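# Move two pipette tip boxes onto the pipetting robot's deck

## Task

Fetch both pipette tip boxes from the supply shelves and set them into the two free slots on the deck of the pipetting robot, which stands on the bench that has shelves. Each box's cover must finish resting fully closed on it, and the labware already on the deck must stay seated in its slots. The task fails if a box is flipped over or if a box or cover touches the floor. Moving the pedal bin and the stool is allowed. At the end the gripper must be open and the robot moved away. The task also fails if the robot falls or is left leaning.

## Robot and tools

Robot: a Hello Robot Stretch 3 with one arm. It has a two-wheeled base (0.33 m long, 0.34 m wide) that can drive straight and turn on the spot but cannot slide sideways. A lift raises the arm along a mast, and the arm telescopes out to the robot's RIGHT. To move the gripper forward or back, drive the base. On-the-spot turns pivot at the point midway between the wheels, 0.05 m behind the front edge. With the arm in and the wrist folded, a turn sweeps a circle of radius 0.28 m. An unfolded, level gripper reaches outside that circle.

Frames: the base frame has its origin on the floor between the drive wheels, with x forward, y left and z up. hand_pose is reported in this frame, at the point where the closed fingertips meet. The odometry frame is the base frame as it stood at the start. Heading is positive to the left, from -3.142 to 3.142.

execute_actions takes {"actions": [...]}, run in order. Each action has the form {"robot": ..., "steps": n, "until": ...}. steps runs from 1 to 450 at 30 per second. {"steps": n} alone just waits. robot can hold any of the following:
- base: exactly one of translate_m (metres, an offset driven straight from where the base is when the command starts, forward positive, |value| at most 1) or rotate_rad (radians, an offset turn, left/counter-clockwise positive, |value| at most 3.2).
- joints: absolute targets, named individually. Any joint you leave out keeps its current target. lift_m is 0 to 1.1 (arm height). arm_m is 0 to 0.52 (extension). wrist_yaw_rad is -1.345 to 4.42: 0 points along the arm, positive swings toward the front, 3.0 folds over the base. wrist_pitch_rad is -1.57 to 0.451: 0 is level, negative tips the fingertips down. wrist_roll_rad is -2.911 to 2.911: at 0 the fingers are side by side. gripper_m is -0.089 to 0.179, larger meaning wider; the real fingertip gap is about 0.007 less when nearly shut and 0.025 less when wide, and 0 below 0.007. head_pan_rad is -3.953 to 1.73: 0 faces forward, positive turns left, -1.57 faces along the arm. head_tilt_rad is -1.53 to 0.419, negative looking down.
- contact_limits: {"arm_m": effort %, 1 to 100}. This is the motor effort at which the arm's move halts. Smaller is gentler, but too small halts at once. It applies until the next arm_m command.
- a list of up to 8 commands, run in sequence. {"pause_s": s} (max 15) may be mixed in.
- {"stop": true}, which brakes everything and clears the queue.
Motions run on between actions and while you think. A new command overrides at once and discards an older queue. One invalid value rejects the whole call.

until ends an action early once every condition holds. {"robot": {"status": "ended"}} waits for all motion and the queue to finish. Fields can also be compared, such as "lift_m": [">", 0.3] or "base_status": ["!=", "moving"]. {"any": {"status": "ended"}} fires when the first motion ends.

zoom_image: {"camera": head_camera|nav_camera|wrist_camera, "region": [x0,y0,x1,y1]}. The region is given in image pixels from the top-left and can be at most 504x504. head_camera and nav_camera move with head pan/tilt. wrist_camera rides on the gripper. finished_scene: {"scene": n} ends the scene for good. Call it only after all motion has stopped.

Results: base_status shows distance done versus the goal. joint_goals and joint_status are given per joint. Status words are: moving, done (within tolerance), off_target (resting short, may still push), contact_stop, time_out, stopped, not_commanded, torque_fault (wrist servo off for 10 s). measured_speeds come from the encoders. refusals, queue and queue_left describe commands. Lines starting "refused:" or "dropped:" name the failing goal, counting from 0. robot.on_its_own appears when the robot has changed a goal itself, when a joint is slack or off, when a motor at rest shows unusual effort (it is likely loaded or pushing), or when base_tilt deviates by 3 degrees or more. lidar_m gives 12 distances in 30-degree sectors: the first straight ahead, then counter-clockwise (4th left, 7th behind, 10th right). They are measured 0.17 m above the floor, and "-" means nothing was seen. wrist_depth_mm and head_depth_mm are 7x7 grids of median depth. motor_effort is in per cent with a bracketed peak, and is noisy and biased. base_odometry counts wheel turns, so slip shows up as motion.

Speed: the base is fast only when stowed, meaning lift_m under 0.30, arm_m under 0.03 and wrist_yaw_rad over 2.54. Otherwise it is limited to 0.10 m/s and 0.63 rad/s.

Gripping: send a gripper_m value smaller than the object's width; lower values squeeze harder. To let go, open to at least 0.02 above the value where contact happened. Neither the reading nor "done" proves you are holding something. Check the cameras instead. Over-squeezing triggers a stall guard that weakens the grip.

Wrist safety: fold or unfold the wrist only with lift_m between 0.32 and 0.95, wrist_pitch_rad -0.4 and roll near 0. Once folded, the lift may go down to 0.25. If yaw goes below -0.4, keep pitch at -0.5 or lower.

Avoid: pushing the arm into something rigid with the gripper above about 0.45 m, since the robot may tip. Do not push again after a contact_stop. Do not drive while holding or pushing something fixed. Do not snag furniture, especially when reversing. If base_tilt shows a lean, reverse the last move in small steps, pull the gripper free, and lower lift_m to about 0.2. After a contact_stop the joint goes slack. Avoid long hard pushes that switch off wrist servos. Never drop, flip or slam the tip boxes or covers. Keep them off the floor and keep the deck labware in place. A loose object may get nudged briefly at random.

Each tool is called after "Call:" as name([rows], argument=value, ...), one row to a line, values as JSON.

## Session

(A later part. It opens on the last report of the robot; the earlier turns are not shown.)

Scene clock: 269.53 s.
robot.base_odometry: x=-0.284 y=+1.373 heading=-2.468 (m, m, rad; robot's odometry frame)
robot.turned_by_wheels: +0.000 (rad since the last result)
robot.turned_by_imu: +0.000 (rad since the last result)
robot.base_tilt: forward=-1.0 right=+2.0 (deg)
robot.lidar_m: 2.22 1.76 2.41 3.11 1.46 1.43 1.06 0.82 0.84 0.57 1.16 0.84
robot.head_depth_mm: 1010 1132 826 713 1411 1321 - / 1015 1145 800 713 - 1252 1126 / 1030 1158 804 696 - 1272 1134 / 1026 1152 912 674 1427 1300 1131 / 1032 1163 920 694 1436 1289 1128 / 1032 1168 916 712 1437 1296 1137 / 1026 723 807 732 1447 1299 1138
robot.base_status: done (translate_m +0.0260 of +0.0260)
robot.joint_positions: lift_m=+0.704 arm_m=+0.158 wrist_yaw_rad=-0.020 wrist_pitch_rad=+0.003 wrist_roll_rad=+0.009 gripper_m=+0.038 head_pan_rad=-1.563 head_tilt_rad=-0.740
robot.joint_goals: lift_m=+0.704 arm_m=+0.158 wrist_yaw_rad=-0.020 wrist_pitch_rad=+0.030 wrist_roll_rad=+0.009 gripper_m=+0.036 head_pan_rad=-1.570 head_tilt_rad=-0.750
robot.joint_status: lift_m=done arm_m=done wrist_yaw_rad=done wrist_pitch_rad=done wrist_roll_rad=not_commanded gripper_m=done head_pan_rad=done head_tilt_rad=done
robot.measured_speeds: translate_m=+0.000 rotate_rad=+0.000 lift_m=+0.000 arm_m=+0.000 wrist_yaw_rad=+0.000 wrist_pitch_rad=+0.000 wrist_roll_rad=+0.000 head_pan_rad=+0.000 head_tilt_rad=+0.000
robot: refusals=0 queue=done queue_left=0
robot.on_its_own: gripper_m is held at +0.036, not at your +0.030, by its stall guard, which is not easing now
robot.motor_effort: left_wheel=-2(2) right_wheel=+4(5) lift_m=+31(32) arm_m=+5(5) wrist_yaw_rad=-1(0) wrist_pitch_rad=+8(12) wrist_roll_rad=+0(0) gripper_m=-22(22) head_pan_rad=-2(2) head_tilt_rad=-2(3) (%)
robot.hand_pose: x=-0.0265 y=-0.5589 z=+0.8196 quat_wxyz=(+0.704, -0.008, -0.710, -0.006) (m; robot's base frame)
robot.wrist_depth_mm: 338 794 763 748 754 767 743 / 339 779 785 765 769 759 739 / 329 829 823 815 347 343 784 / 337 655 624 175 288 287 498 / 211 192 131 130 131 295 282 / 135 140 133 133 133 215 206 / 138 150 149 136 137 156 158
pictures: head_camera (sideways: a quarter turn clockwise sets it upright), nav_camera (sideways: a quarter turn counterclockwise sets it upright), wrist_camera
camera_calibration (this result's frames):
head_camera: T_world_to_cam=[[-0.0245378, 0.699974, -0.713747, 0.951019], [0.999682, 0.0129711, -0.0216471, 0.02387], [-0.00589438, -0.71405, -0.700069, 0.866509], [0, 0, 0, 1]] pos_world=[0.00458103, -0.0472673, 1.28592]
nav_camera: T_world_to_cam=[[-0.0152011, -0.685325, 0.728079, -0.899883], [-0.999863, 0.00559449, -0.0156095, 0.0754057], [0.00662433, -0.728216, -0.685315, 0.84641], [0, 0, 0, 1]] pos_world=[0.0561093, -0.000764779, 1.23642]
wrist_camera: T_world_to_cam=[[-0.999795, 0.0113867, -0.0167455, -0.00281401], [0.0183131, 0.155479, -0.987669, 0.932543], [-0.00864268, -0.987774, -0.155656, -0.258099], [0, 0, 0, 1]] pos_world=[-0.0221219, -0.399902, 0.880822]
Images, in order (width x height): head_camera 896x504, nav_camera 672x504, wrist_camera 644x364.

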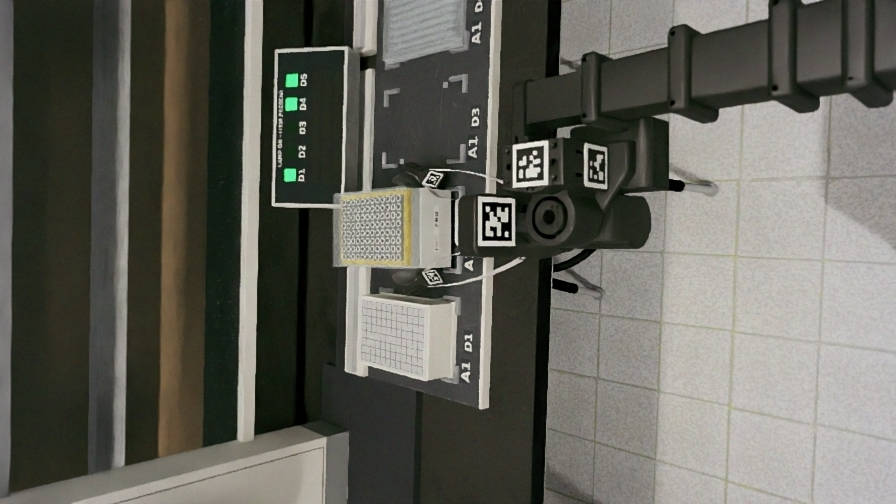

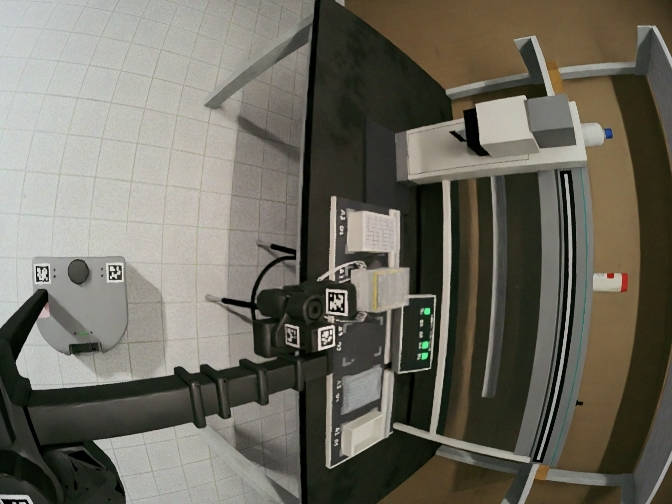

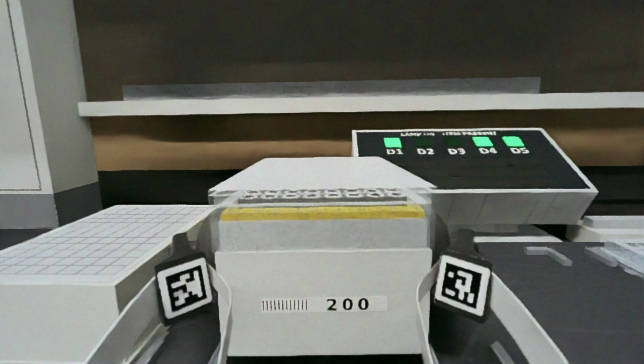

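Call:
execute_actions([
  {"robot":[{"joints":{"arm_m":0.155}},{"joints":{"lift_m":0.697}}],"steps":450,"until":{"robot":{"status":"ended"}}},
])

Call:
zoom_image(camera="head_camera", region=[320, 130, 500, 330])

Scene clock: 274.43 s.
robot.base_odometry: x=-0.284 y=+1.373 heading=-2.468 (m, m, rad; robot's odometry frame)
robot.turned_by_wheels: +0.000 (rad since the last result)
robot.turned_by_imu: +0.001 (rad since the last result)
robot.base_tilt: forward=-1.1 right=+1.9 (deg)
robot.lidar_m: 2.22 1.76 2.40 3.10 1.46 1.43 1.06 0.82 0.84 0.57 1.16 0.84
robot.head_depth_mm: 1018 1133 825 717 1412 1319 - / 1017 1146 800 716 - 1244 1132 / 1021 1144 804 694 - 1260 1131 / 1027 1149 914 675 1413 1290 1129 / 1030 1166 917 694 1434 1296 1133 / 1037 1168 919 708 1441 1292 1132 / 1024 722 808 731 1455 1291 1128
robot.base_status: done (translate_m +0.0260 of +0.0260)
robot.joint_positions: lift_m=+0.697 arm_m=+0.155 wrist_yaw_rad=-0.020 wrist_pitch_rad=+0.008 wrist_roll_rad=+0.009 gripper_m=+0.038 head_pan_rad=-1.563 head_tilt_rad=-0.740
robot.joint_goals: lift_m=+0.697 arm_m=+0.155 wrist_yaw_rad=-0.020 wrist_pitch_rad=+0.030 wrist_roll_rad=+0.009 gripper_m=+0.036 head_pan_rad=-1.570 head_tilt_rad=-0.750
robot.joint_status: lift_m=done arm_m=done wrist_yaw_rad=done wrist_pitch_rad=done wrist_roll_rad=not_commanded gripper_m=done head_pan_rad=done head_tilt_rad=done
robot.measured_speeds: translate_m=+0.000 rotate_rad=+0.000 lift_m=+0.000 arm_m=+0.000 wrist_yaw_rad=+0.000 wrist_pitch_rad=+0.000 wrist_roll_rad=+0.000 head_pan_rad=+0.000 head_tilt_rad=+0.000
robot: refusals=0 queue=done queue_left=0
robot.on_its_own: gripper_m is held at +0.036, not at your +0.030, by its stall guard, which is not easing now
robot.motor_effort: left_wheel=-2(2) right_wheel=+4(3) lift_m=+31(31) arm_m=-6(6) wrist_yaw_rad=-1(1) wrist_pitch_rad=+6(8) wrist_roll_rad=+0(0) gripper_m=-22(22) head_pan_rad=-2(1) head_tilt_rad=-4(3) (%)
robot.hand_pose: x=-0.0265 y=-0.5567 z=+0.8140 quat_wxyz=(+0.704, -0.010, -0.710, -0.004) (m; robot's base frame)
robot.wrist_depth_mm: 336 789 775 752 746 743 725 / 335 805 797 778 775 705 758 / 335 831 812 817 348 348 789 / 333 624 610 167 286 290 473 / 186 175 130 130 130 298 278 / 136 137 133 132 133 205 196 / 139 144 138 138 139 146 150
pictures: head_camera (sideways: a quarter turn clockwise sets it upright), nav_camera (sideways: a quarter turn counterclockwise sets it upright), wrist_camera
camera_calibration (this result's frames):
head_camera: T_world_to_cam=[[-0.0245378, 0.699974, -0.713747, 0.951019], [0.999682, 0.0129711, -0.0216471, 0.02387], [-0.00589438, -0.71405, -0.700069, 0.866509], [0, 0, 0, 1]] pos_world=[0.00458103, -0.0472673, 1.28592]
nav_camera: T_world_to_cam=[[-0.0152011, -0.685325, 0.728079, -0.899883], [-0.999863, 0.00559449, -0.0156095, 0.0754057], [0.00662433, -0.728216, -0.685315, 0.84641], [0, 0, 0, 1]] pos_world=[0.0561093, -0.000764775, 1.23642]
wrist_camera: T_world_to_cam=[[-0.999797, 0.0112923, -0.0167058, -0.00301878], [0.0182115, 0.149991, -0.98852, 0.924356], [-0.00865691, -0.988623, -0.150166, -0.261747], [0, 0, 0, 1]] pos_world=[-0.022118, -0.39738, 0.874388]
Images, in order (width x height): head_camera 896x504, nav_camera 672x504, wrist_camera 644x364.

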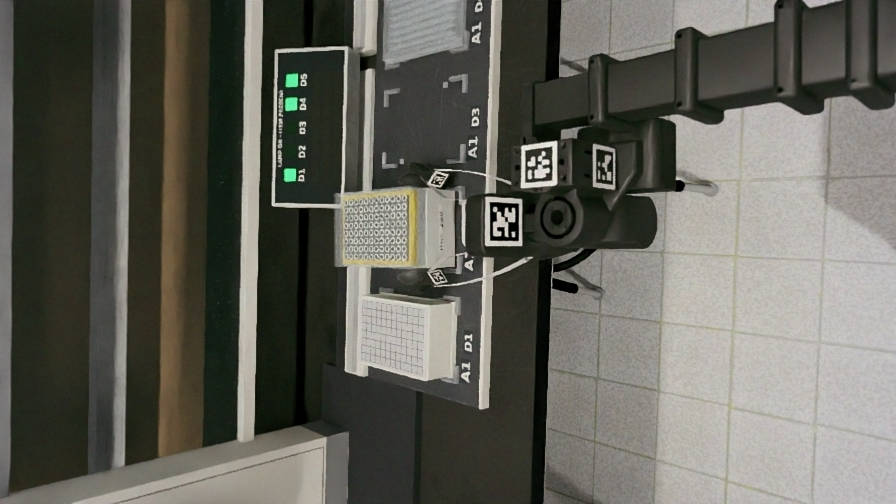

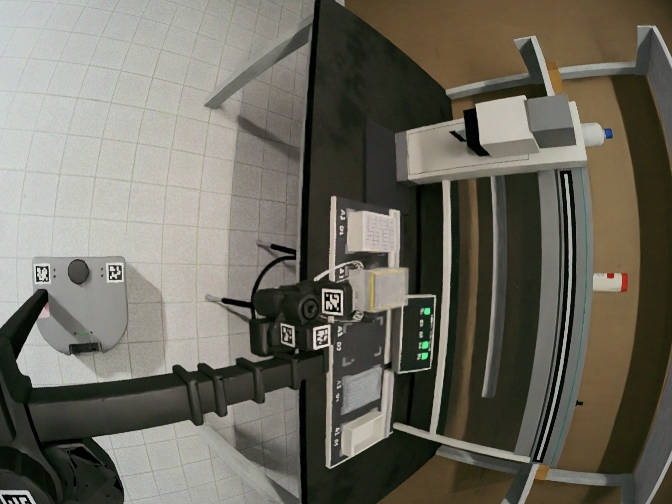

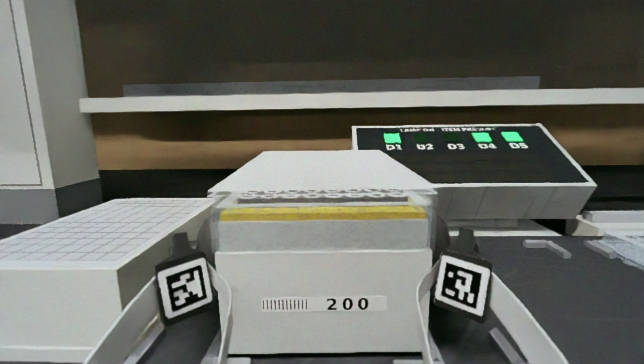

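Region (320, 130, 500, 330) of head_camera's 896x504 image, scaled by 2.520, with more detail than that image has; it fills the left 454 columns of this view, and the rest is white.

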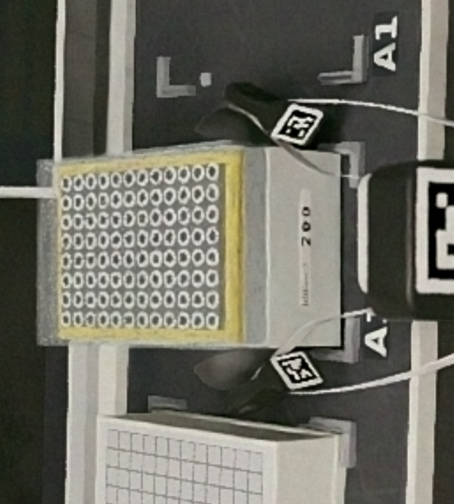

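Call:
execute_actions([
  {"robot":[{"joints":{"arm_m":0.151}}],"steps":450,"until":{"robot":{"status":"ended"}}},
])

Call:
zoom_image(camera="head_camera", region=[320, 130, 500, 330])

Scene clock: 277.83 s.
robot.base_odometry: x=-0.284 y=+1.373 heading=-2.468 (m, m, rad; robot's odometry frame)
robot.turned_by_wheels: +0.000 (rad since the last result)
robot.turned_by_imu: +0.000 (rad since the last result)
robot.base_tilt: forward=-1.0 right=+1.9 (deg)
robot.lidar_m: 2.22 1.76 2.41 3.11 1.47 1.43 1.07 0.82 0.84 0.57 1.16 0.84
robot.head_depth_mm: 1018 1135 829 713 1401 1317 - / 1021 1140 801 712 - 1241 1125 / 1023 1151 799 689 - 1275 1134 / 1031 1156 917 675 1411 1296 1131 / 1038 1164 911 693 1437 1296 1124 / 1039 1171 914 710 1442 1297 1140 / 1019 721 808 734 1432 1294 1129
robot.base_status: done (translate_m +0.0260 of +0.0260)
robot.joint_positions: lift_m=+0.697 arm_m=+0.152 wrist_yaw_rad=-0.020 wrist_pitch_rad=+0.009 wrist_roll_rad=+0.009 gripper_m=+0.038 head_pan_rad=-1.563 head_tilt_rad=-0.740
robot.joint_goals: lift_m=+0.697 arm_m=+0.151 wrist_yaw_rad=-0.020 wrist_pitch_rad=+0.030 wrist_roll_rad=+0.009 gripper_m=+0.036 head_pan_rad=-1.570 head_tilt_rad=-0.750
robot.joint_status: lift_m=done arm_m=done wrist_yaw_rad=done wrist_pitch_rad=done wrist_roll_rad=not_commanded gripper_m=done head_pan_rad=done head_tilt_rad=done
robot.measured_speeds: translate_m=+0.000 rotate_rad=+0.000 lift_m=+0.000 arm_m=+0.000 wrist_yaw_rad=+0.000 wrist_pitch_rad=+0.000 wrist_roll_rad=+0.000 head_pan_rad=+0.000 head_tilt_rad=+0.000
robot: refusals=0 queue=done queue_left=0
robot.on_its_own: gripper_m is held at +0.036, not at your +0.030, by its stall guard, which is not easing now
robot.motor_effort: left_wheel=-2(2) right_wheel=+3(4) lift_m=+30(30) arm_m=-8(9) wrist_yaw_rad=-1(1) wrist_pitch_rad=+6(6) wrist_roll_rad=+0(0) gripper_m=-22(22) head_pan_rad=-2(2) head_tilt_rad=-5(3) (%)
robot.hand_pose: x=-0.0265 y=-0.5529 z=+0.8141 quat_wxyz=(+0.704, -0.010, -0.710, -0.004) (m; robot's base frame)
robot.wrist_depth_mm: 339 789 789 772 772 758 730 / 341 801 788 768 766 703 771 / 334 849 819 809 352 347 786 / 336 627 623 166 291 296 478 / 186 175 130 130 130 303 284 / 139 139 133 133 133 204 196 / 143 144 139 138 137 146 150
pictures: head_camera (sideways: a quarter turn clockwise sets it upright), nav_camera (sideways: a quarter turn counterclockwise sets it upright), wrist_camera
camera_calibration (this result's frames):
head_camera: T_world_to_cam=[[-0.0245375, 0.699974, -0.713747, 0.951019], [0.999682, 0.0129707, -0.0216471, 0.02387], [-0.00589463, -0.714051, -0.700069, 0.866508], [0, 0, 0, 1]] pos_world=[0.00458101, -0.0472673, 1.28592]
nav_camera: T_world_to_cam=[[-0.0152013, -0.685324, 0.728079, -0.899883], [-0.999863, 0.00559484, -0.0156095, 0.0754057], [0.00662407, -0.728216, -0.685315, 0.846409], [0, 0, 0, 1]] pos_world=[0.0561093, -0.000764804, 1.23642]
wrist_camera: T_world_to_cam=[[-0.999797, 0.0112977, -0.0167035, -0.00306227], [0.0182076, 0.149714, -0.988562, 0.923734], [-0.00866776, -0.988665, -0.149889, -0.258212], [0, 0, 0, 1]] pos_world=[-0.0221187, -0.393546, 0.874414]
Images, in order (width x height): head_camera 896x504, nav_camera 672x504, wrist_camera 644x364.

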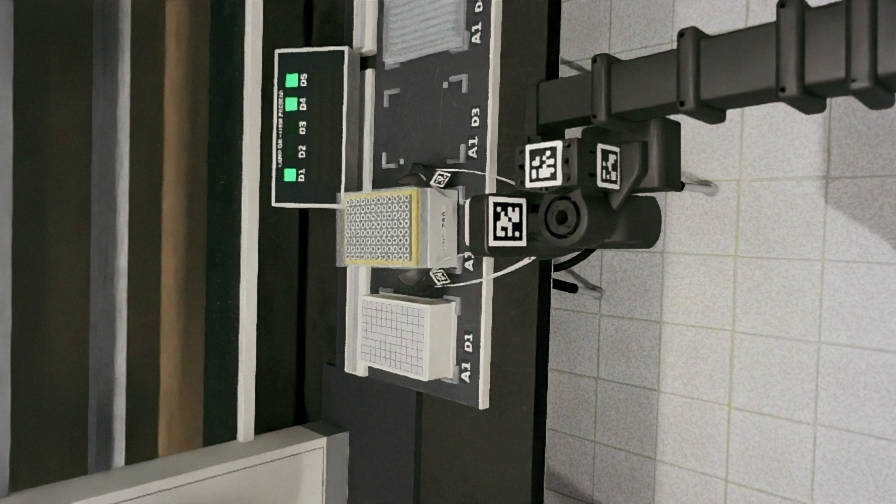

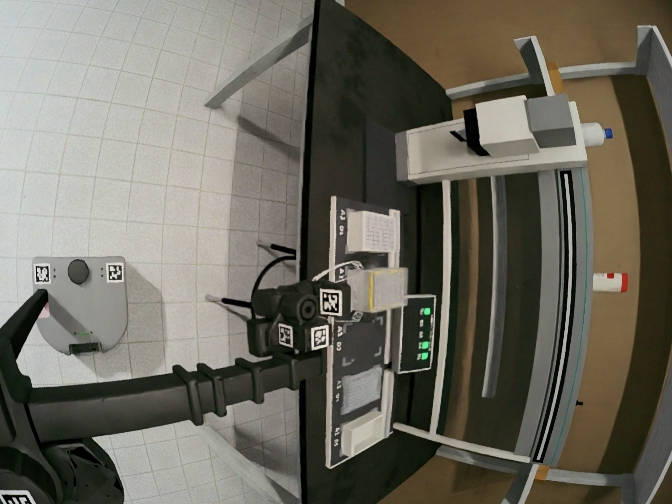

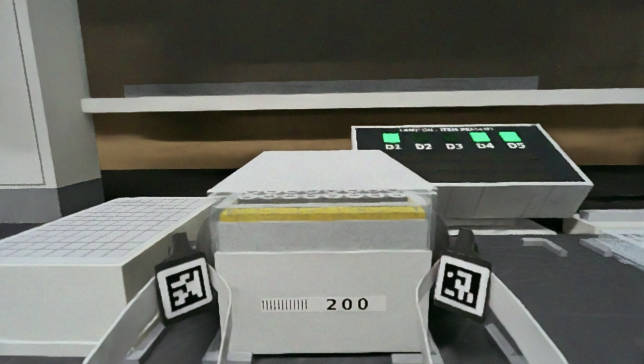

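Region (320, 130, 500, 330) of head_camera's 896x504 image, scaled by 2.520, with more detail than that image has; it fills the left 454 columns of this view, and the rest is white.

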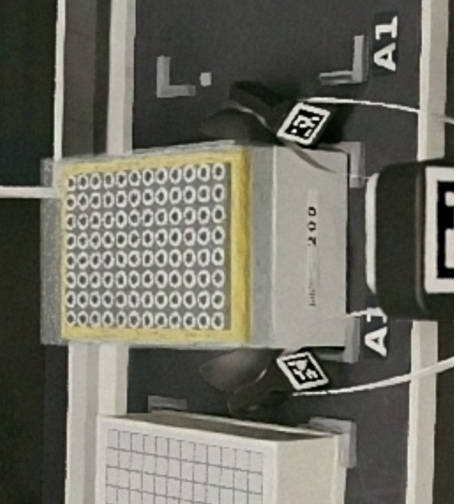

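Call:
execute_actions([
  {"robot":[{"joints":{"arm_m":0.153}},{"joints":{"gripper_m":0.115}},{"pause_s":0.5}],"steps":450,"until":{"robot":{"status":"ended"}}},
])

Call:
zoom_image(camera="head_camera", region=[320, 130, 500, 330])

Scene clock: 284.43 s.
robot.base_odometry: x=-0.284 y=+1.373 heading=-2.468 (m, m, rad; robot's odometry frame)
robot.turned_by_wheels: +0.000 (rad since the last result)
robot.turned_by_imu: +0.001 (rad since the last result)
robot.base_tilt: forward=-0.9 right=+2.1 (deg)
robot.lidar_m: 2.22 1.76 2.41 3.11 1.46 1.44 1.07 0.82 0.84 0.57 1.16 0.84
robot.head_depth_mm: 1016 1140 824 716 1417 1313 - / 1014 1138 801 713 - 1242 1129 / 1023 1149 803 689 - 1268 1128 / 1028 1159 917 680 1438 1299 1127 / 1025 1157 917 695 1445 1292 1130 / 1034 1170 916 713 1441 1291 1125 / 1016 725 807 734 1435 1292 1129
robot.base_status: done (translate_m +0.0260 of +0.0260)
robot.joint_positions: lift_m=+0.697 arm_m=+0.153 wrist_yaw_rad=-0.020 wrist_pitch_rad=+0.009 wrist_roll_rad=+0.009 gripper_m=+0.115 head_pan_rad=-1.563 head_tilt_rad=-0.740
robot.joint_goals: lift_m=+0.697 arm_m=+0.153 wrist_yaw_rad=-0.020 wrist_pitch_rad=+0.030 wrist_roll_rad=+0.009 gripper_m=+0.115 head_pan_rad=-1.570 head_tilt_rad=-0.750
robot.joint_status: lift_m=done arm_m=done wrist_yaw_rad=done wrist_pitch_rad=done wrist_roll_rad=not_commanded gripper_m=done head_pan_rad=done head_tilt_rad=done
robot.measured_speeds: translate_m=+0.000 rotate_rad=+0.000 lift_m=+0.000 arm_m=+0.000 wrist_yaw_rad=+0.000 wrist_pitch_rad=+0.000 wrist_roll_rad=+0.000 head_pan_rad=+0.000 head_tilt_rad=+0.000
robot: refusals=0 queue=done queue_left=0
robot.motor_effort: left_wheel=-2(2) right_wheel=+4(4) lift_m=+31(31) arm_m=+5(8) wrist_yaw_rad=+0(1) wrist_pitch_rad=+7(7) wrist_roll_rad=+0(0) gripper_m=+0(87) head_pan_rad=-3(2) head_tilt_rad=-3(3) (%)
robot.hand_pose: x=-0.0265 y=-0.5540 z=+0.8141 quat_wxyz=(+0.704, -0.010, -0.710, -0.004) (m; robot's base frame)
robot.wrist_depth_mm: 336 802 778 780 756 753 756 / 340 793 779 762 773 707 763 / 330 819 824 818 351 346 789 / 335 625 613 174 289 293 486 / 185 181 133 132 134 304 281 / 139 138 135 134 134 211 196 / 142 145 141 140 140 145 150
pictures: head_camera (sideways: a quarter turn clockwise sets it upright), nav_camera (sideways: a quarter turn counterclockwise sets it upright), wrist_camera
camera_calibration (this result's frames):
head_camera: T_world_to_cam=[[-0.0245377, 0.699978, -0.713743, 0.951014], [0.999682, 0.012971, -0.0216471, 0.02387], [-0.00589449, -0.714047, -0.700073, 0.866513], [0, 0, 0, 1]] pos_world=[0.00458102, -0.0472672, 1.28592]
nav_camera: T_world_to_cam=[[-0.0152011, -0.685328, 0.728076, -0.899879], [-0.999863, 0.00559469, -0.0156094, 0.0754056], [0.00662421, -0.728213, -0.685319, 0.846414], [0, 0, 0, 1]] pos_world=[0.0561093, -0.000764449, 1.23642]
wrist_camera: T_world_to_cam=[[-0.999796, 0.011387, -0.0166943, -0.00303057], [0.0182119, 0.149712, -0.988562, 0.923892], [-0.00875744, -0.988664, -0.149889, -0.259332], [0, 0, 0, 1]] pos_world=[-0.0221268, -0.394676, 0.874403]
Images, in order (width x height): head_camera 896x504, nav_camera 672x504, wrist_camera 644x364.

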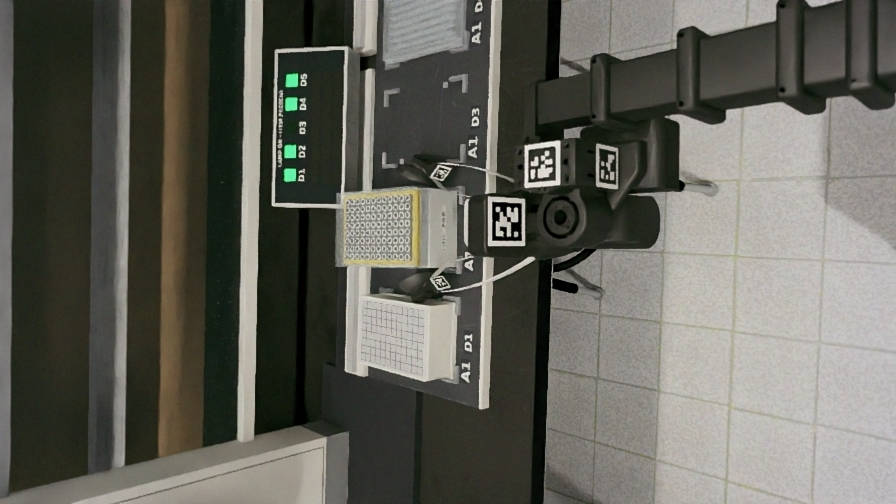

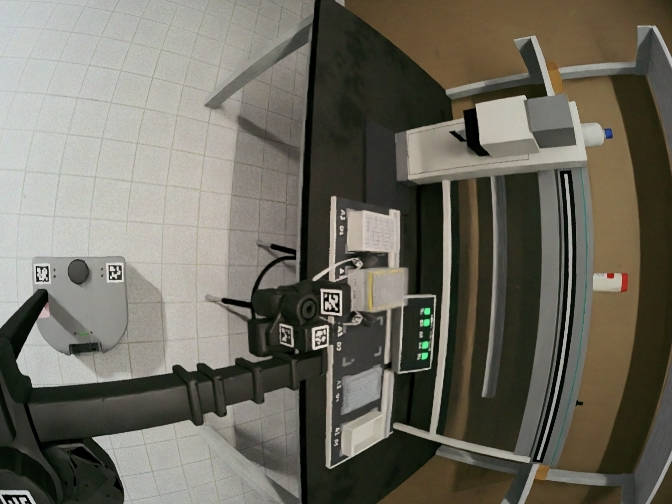

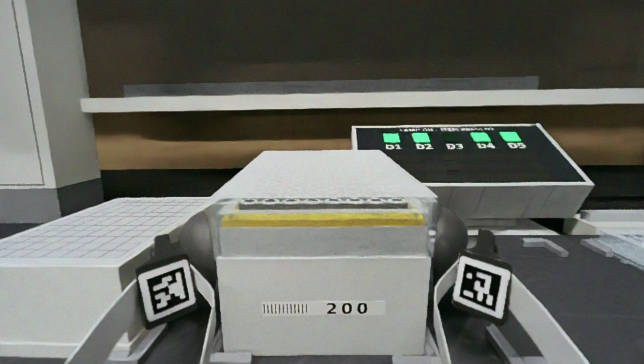

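Region (320, 130, 500, 330) of head_camera's 896x504 image, scaled by 2.520, with more detail than that image has; it fills the left 454 columns of this view, and the rest is white.

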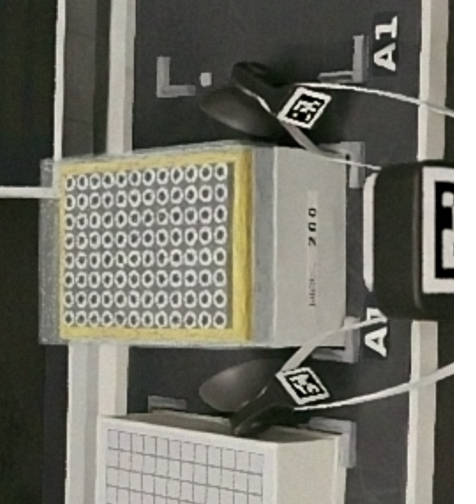

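Call:
execute_actions([
  {"robot":[{"joints":{"arm_m":0.02}}],"steps":450,"until":{"robot":{"status":"ended"}}},
])

Call:
zoom_image(camera="head_camera", region=[320, 130, 500, 400])

Scene clock: 290.93 s.
robot.base_odometry: x=-0.284 y=+1.373 heading=-2.468 (m, m, rad; robot's odometry frame)
robot.turned_by_wheels: +0.000 (rad since the last result)
robot.turned_by_imu: +0.001 (rad since the last result)
robot.base_tilt: forward=-1.0 right=+1.8 (deg)
robot.lidar_m: 2.22 1.76 2.41 3.11 1.46 1.44 1.06 0.82 0.84 0.57 1.16 0.84
robot.head_depth_mm: 1006 1135 828 712 1402 1322 - / 1017 1143 800 713 1320 1344 - / 1026 1146 802 696 1425 - 1093 / 1028 1154 916 679 1447 1279 1113 / 1026 1161 919 695 1445 1292 1128 / 1033 1166 919 713 1432 1286 1129 / 1025 726 806 732 1440 1287 1126
robot.base_status: done (translate_m +0.0260 of +0.0260)
robot.joint_positions: lift_m=+0.697 arm_m=+0.020 wrist_yaw_rad=-0.020 wrist_pitch_rad=+0.009 wrist_roll_rad=+0.009 gripper_m=+0.115 head_pan_rad=-1.563 head_tilt_rad=-0.740
robot.joint_goals: lift_m=+0.697 arm_m=+0.020 wrist_yaw_rad=-0.020 wrist_pitch_rad=+0.030 wrist_roll_rad=+0.009 gripper_m=+0.115 head_pan_rad=-1.570 head_tilt_rad=-0.750
robot.joint_status: lift_m=done arm_m=done wrist_yaw_rad=done wrist_pitch_rad=done wrist_roll_rad=not_commanded gripper_m=done head_pan_rad=done head_tilt_rad=done
robot.measured_speeds: translate_m=+0.000 rotate_rad=+0.000 lift_m=+0.000 arm_m=+0.000 wrist_yaw_rad=+0.000 wrist_pitch_rad=+0.000 wrist_roll_rad=+0.000 head_pan_rad=+0.000 head_tilt_rad=+0.000
robot: refusals=0 queue=done queue_left=0
robot.motor_effort: left_wheel=-2(2) right_wheel=+4(4) lift_m=+31(31) arm_m=-6(6) wrist_yaw_rad=+0(1) wrist_pitch_rad=+6(7) wrist_roll_rad=+1(0) gripper_m=+0(0) head_pan_rad=-2(1) head_tilt_rad=-4(4) (%)
robot.hand_pose: x=-0.0265 y=-0.4217 z=+0.8141 quat_wxyz=(+0.704, -0.010, -0.710, -0.004) (m; robot's base frame)
robot.wrist_depth_mm: 430 481 878 891 875 858 856 / 440 483 947 911 888 903 887 / 452 479 945 941 470 926 900 / 468 462 388 263 418 424 485 / 342 272 272 267 267 313 284 / 232 233 229 227 225 223 221 / 185 178 176 173 171 169 170
pictures: head_camera (sideways: a quarter turn clockwise sets it upright), nav_camera (sideways: a quarter turn counterclockwise sets it upright), wrist_camera
camera_calibration (this result's frames):
head_camera: T_world_to_cam=[[-0.0245378, 0.699983, -0.713738, 0.951008], [0.999682, 0.0129712, -0.0216471, 0.0238699], [-0.00589453, -0.714042, -0.700078, 0.86652], [0, 0, 0, 1]] pos_world=[0.00458102, -0.0472671, 1.28592]
nav_camera: T_world_to_cam=[[-0.0152011, -0.685333, 0.728071, -0.899873], [-0.999863, 0.00559479, -0.0156093, 0.0754055], [0.00662418, -0.728208, -0.685324, 0.846421], [0, 0, 0, 1]] pos_world=[0.0561093, -0.000764008, 1.23642]
wrist_camera: T_world_to_cam=[[-0.999795, 0.0114572, -0.0166946, -0.00452514], [0.0182226, 0.149711, -0.988562, 0.904087], [-0.0088268, -0.988663, -0.149889, -0.128544], [0, 0, 0, 1]] pos_world=[-0.0221337, -0.262387, 0.874403]
Images, in order (width x height): head_camera 896x504, nav_camera 672x504, wrist_camera 644x364.

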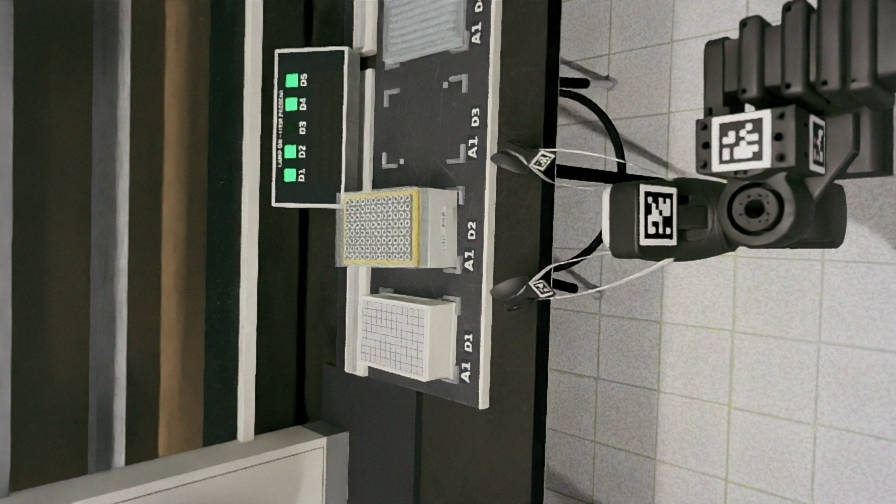

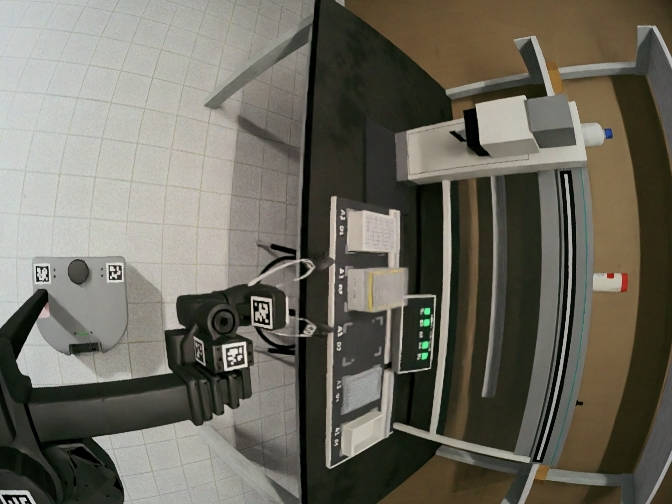

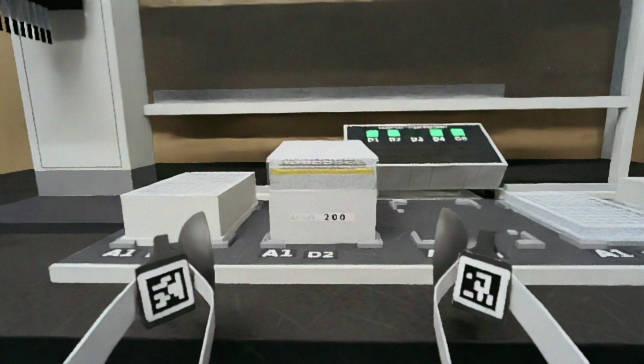

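Region (320, 130, 500, 400) of head_camera's 896x504 image, scaled by 1.867, with more detail than that image has.

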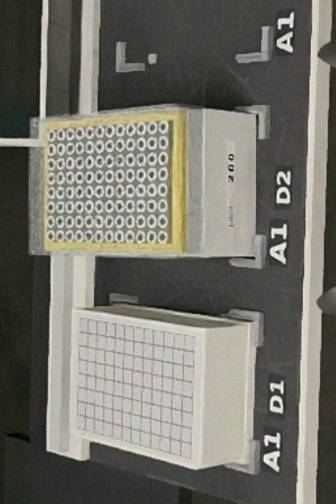

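Call:
execute_actions([
  {"robot":[{"base":{"translate_m":0.05}}],"steps":450,"until":{"robot":{"status":"ended"}}},
])

Call:
zoom_image(camera="head_camera", region=[320, 130, 500, 300])

Scene clock: 297.00 s.
robot.base_odometry: x=-0.323 y=+1.342 heading=-2.468 (m, m, rad; robot's odometry frame)
robot.turned_by_wheels: +0.000 (rad since the last result)
robot.turned_by_imu: +0.001 (rad since the last result)
robot.base_tilt: forward=-1.1 right=+2.0 (deg)
robot.lidar_m: 2.17 1.71 2.34 3.12 2.19 1.48 1.11 0.86 0.58 0.79 1.16 0.80
robot.head_depth_mm: 1018 1139 805 714 1406 1313 - / 1022 1146 800 714 1411 1356 - / 1027 1159 823 678 1472 - 1091 / 1032 1153 917 696 1409 1279 1108 / 1035 1166 921 696 1448 1294 1123 / 1042 1151 832 733 1442 1293 1132 / 595 679 807 730 1446 1292 1130
robot.base_status: done (translate_m +0.0500 of +0.0500)
robot.joint_positions: lift_m=+0.697 arm_m=+0.020 wrist_yaw_rad=-0.020 wrist_pitch_rad=+0.009 wrist_roll_rad=+0.009 gripper_m=+0.115 head_pan_rad=-1.563 head_tilt_rad=-0.740
robot.joint_goals: lift_m=+0.697 arm_m=+0.020 wrist_yaw_rad=-0.020 wrist_pitch_rad=+0.030 wrist_roll_rad=+0.009 gripper_m=+0.115 head_pan_rad=-1.570 head_tilt_rad=-0.750
robot.joint_status: lift_m=done arm_m=done wrist_yaw_rad=done wrist_pitch_rad=done wrist_roll_rad=not_commanded gripper_m=done head_pan_rad=done head_tilt_rad=done
robot.measured_speeds: translate_m=+0.000 rotate_rad=+0.000 lift_m=+0.000 arm_m=+0.000 wrist_yaw_rad=+0.000 wrist_pitch_rad=+0.000 wrist_roll_rad=+0.000 head_pan_rad=+0.000 head_tilt_rad=+0.000
robot: refusals=0 queue=done queue_left=0
robot.motor_effort: left_wheel=-2(4) right_wheel=+4(9) lift_m=+31(31) arm_m=-6(6) wrist_yaw_rad=+0(1) wrist_pitch_rad=+7(6) wrist_roll_rad=+0(0) gripper_m=+0(0) head_pan_rad=-1(1) head_tilt_rad=-2(2) (%)
robot.hand_pose: x=-0.0265 y=-0.4217 z=+0.8141 quat_wxyz=(+0.704, -0.010, -0.710, -0.004) (m; robot's base frame)
robot.wrist_depth_mm: 430 435 910 884 882 855 842 / 696 445 902 883 906 893 871 / 960 461 946 933 477 476 898 / 554 469 323 321 263 421 562 / 342 338 272 269 268 315 282 / 233 237 228 227 224 224 221 / 185 179 178 176 174 171 169
pictures: head_camera (sideways: a quarter turn clockwise sets it upright), nav_camera (sideways: a quarter turn counterclockwise sets it upright), wrist_camera
camera_calibration (this result's frames):
head_camera: T_world_to_cam=[[-0.0245378, 0.699982, -0.713738, 0.951008], [0.999682, 0.0129713, -0.0216471, 0.0238699], [-0.00589444, -0.714042, -0.700078, 0.866519], [0, 0, 0, 1]] pos_world=[0.00458103, -0.0472671, 1.28592]
nav_camera: T_world_to_cam=[[-0.015201, -0.685333, 0.728071, -0.899873], [-0.999863, 0.00559467, -0.0156093, 0.0754055], [0.00662427, -0.728208, -0.685324, 0.846421], [0, 0, 0, 1]] pos_world=[0.0561093, -0.000764022, 1.23642]
wrist_camera: T_world_to_cam=[[-0.999795, 0.0114572, -0.0166946, -0.00452512], [0.0182226, 0.149711, -0.988562, 0.904087], [-0.00882677, -0.988663, -0.149889, -0.128544], [0, 0, 0, 1]] pos_world=[-0.0221337, -0.262387, 0.874403]
Images, in order (width x height): head_camera 896x504, nav_camera 672x504, wrist_camera 644x364.

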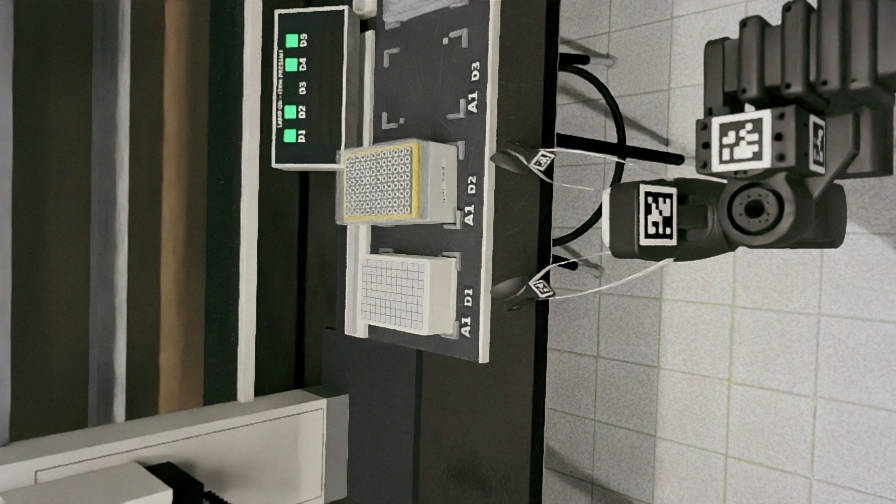

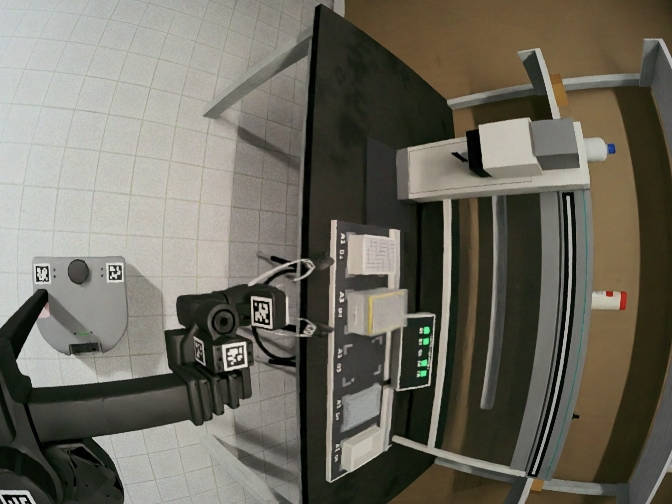

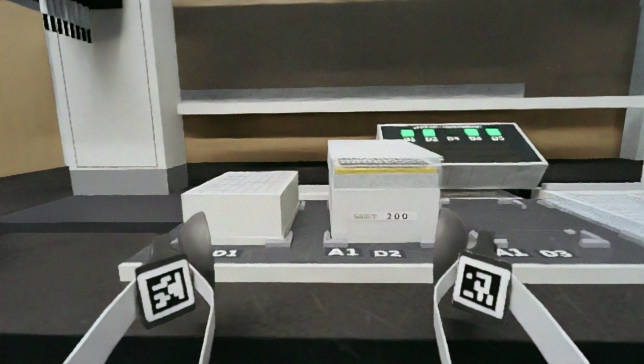

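Region (320, 130, 500, 300) of head_camera's 896x504 image, scaled by 2.800, with more detail than that image has.

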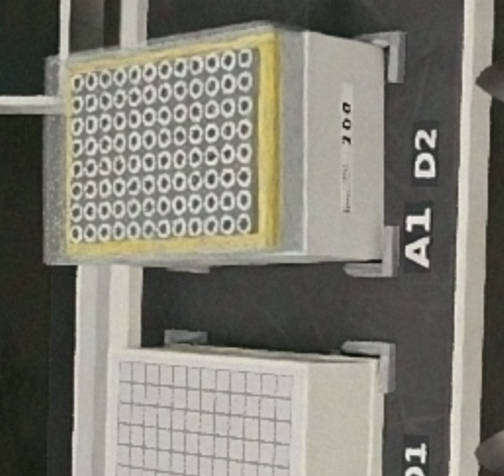

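Call:
execute_actions([
  {"robot":[{"base":{"translate_m":-0.041},"joints":{"wrist_yaw_rad":-0.06,"gripper_m":0.112}},{"joints":{"arm_m":0.15}}],"steps":450,"until":{"robot":{"status":"ended"}}},
])

Call:
zoom_image(camera="head_camera", region=[320, 130, 500, 330])

Scene clock: 306.03 s.
robot.base_odometry: x=-0.291 y=+1.367 heading=-2.468 (m, m, rad; robot's odometry frame)
robot.turned_by_wheels: +0.000 (rad since the last result)
robot.turned_by_imu: +0.001 (rad since the last result)
robot.base_tilt: forward=-1.1 right=+2.1 (deg)
robot.lidar_m: 2.21 1.74 2.39 3.11 1.47 1.44 1.08 0.82 0.84 0.57 1.16 0.84
robot.head_depth_mm: 1015 1145 823 713 1403 1316 - / 1014 1155 801 713 - - 1131 / 1026 1158 802 692 - 1265 1128 / 1024 1157 917 680 1407 1298 1132 / 1030 1167 920 695 1445 1298 1132 / 1035 1170 869 711 1444 1307 1128 / 670 723 811 729 1455 1296 1130
robot.base_status: done (translate_m -0.0410 of -0.0410)
robot.joint_positions: lift_m=+0.697 arm_m=+0.150 wrist_yaw_rad=-0.059 wrist_pitch_rad=+0.009 wrist_roll_rad=+0.009 gripper_m=+0.112 head_pan_rad=-1.563 head_tilt_rad=-0.740
robot.joint_goals: lift_m=+0.697 arm_m=+0.150 wrist_yaw_rad=-0.060 wrist_pitch_rad=+0.030 wrist_roll_rad=+0.009 gripper_m=+0.112 head_pan_rad=-1.570 head_tilt_rad=-0.750
robot.joint_status: lift_m=done arm_m=done wrist_yaw_rad=done wrist_pitch_rad=done wrist_roll_rad=not_commanded gripper_m=done head_pan_rad=done head_tilt_rad=done
robot.measured_speeds: translate_m=+0.000 rotate_rad=+0.000 lift_m=+0.000 arm_m=+0.000 wrist_yaw_rad=+0.000 wrist_pitch_rad=+0.000 wrist_roll_rad=+0.000 head_pan_rad=+0.000 head_tilt_rad=+0.000
robot: refusals=0 queue=done queue_left=0
robot.motor_effort: left_wheel=-2(7) right_wheel=+4(6) lift_m=+31(31) arm_m=+5(8) wrist_yaw_rad=-1(3) wrist_pitch_rad=+7(6) wrist_roll_rad=+0(0) gripper_m=+0(22) head_pan_rad=-2(2) head_tilt_rad=-3(4) (%)
robot.hand_pose: x=-0.0367 y=-0.5506 z=+0.8141 quat_wxyz=(+0.704, -0.024, -0.710, -0.018) (m; robot's base frame)
robot.wrist_depth_mm: 349 777 754 774 765 773 766 / 352 781 772 790 795 776 800 / 350 820 831 802 360 356 809 / 341 622 532 177 297 301 559 / 185 176 135 135 137 302 283 / 138 138 137 138 140 211 197 / 142 144 142 142 143 146 151
pictures: head_camera (sideways: a quarter turn clockwise sets it upright), nav_camera (sideways: a quarter turn counterclockwise sets it upright), wrist_camera
camera_calibration (this result's frames):
head_camera: T_world_to_cam=[[-0.0245376, 0.699989, -0.713732, 0.950999], [0.999682, 0.012971, -0.021647, 0.0238698], [-0.00589484, -0.714035, -0.700085, 0.866529], [0, 0, 0, 1]] pos_world=[0.00458101, -0.047267, 1.28592]
nav_camera: T_world_to_cam=[[-0.0152013, -0.68534, 0.728064, -0.899864], [-0.999863, 0.0055953, -0.0156092, 0.0754053], [0.00662387, -0.728202, -0.685331, 0.84643], [0, 0, 0, 1]] pos_world=[0.0561093, -0.000763394, 1.23642]
wrist_camera: T_world_to_cam=[[-0.998555, 0.0510764, -0.0166946, 0.00865457], [0.0241423, 0.148871, -0.988562, 0.923323], [-0.0480068, -0.987537, -0.149889, -0.256879], [0, 0, 0, 1]] pos_world=[-0.025981, -0.391576, 0.874403]
Images, in order (width x height): head_camera 896x504, nav_camera 672x504, wrist_camera 644x364.

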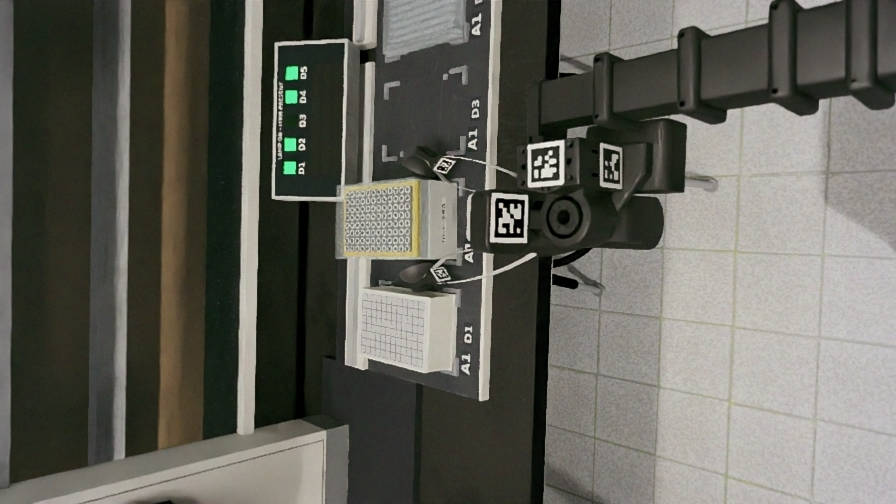

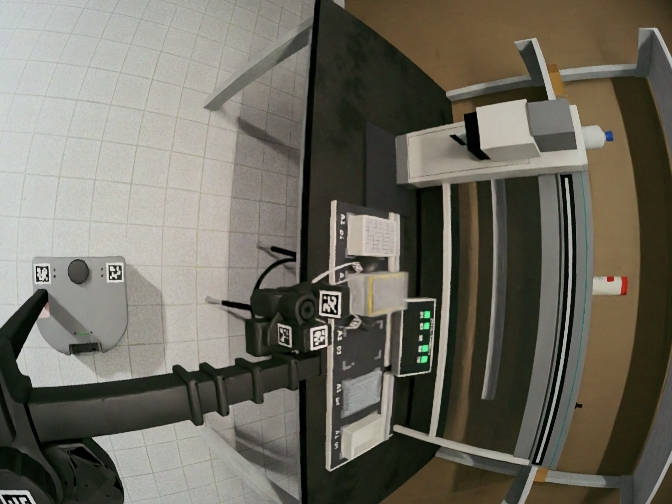

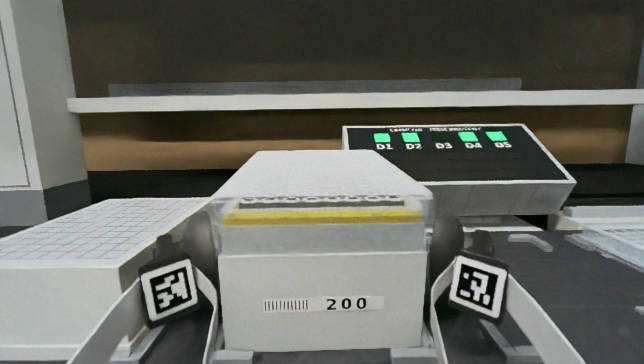

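Region (320, 130, 500, 330) of head_camera's 896x504 image, scaled by 2.520, with more detail than that image has; it fills the left 454 columns of this view, and the rest is white.

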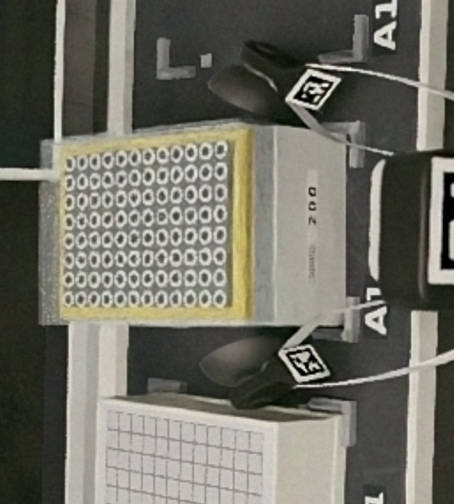

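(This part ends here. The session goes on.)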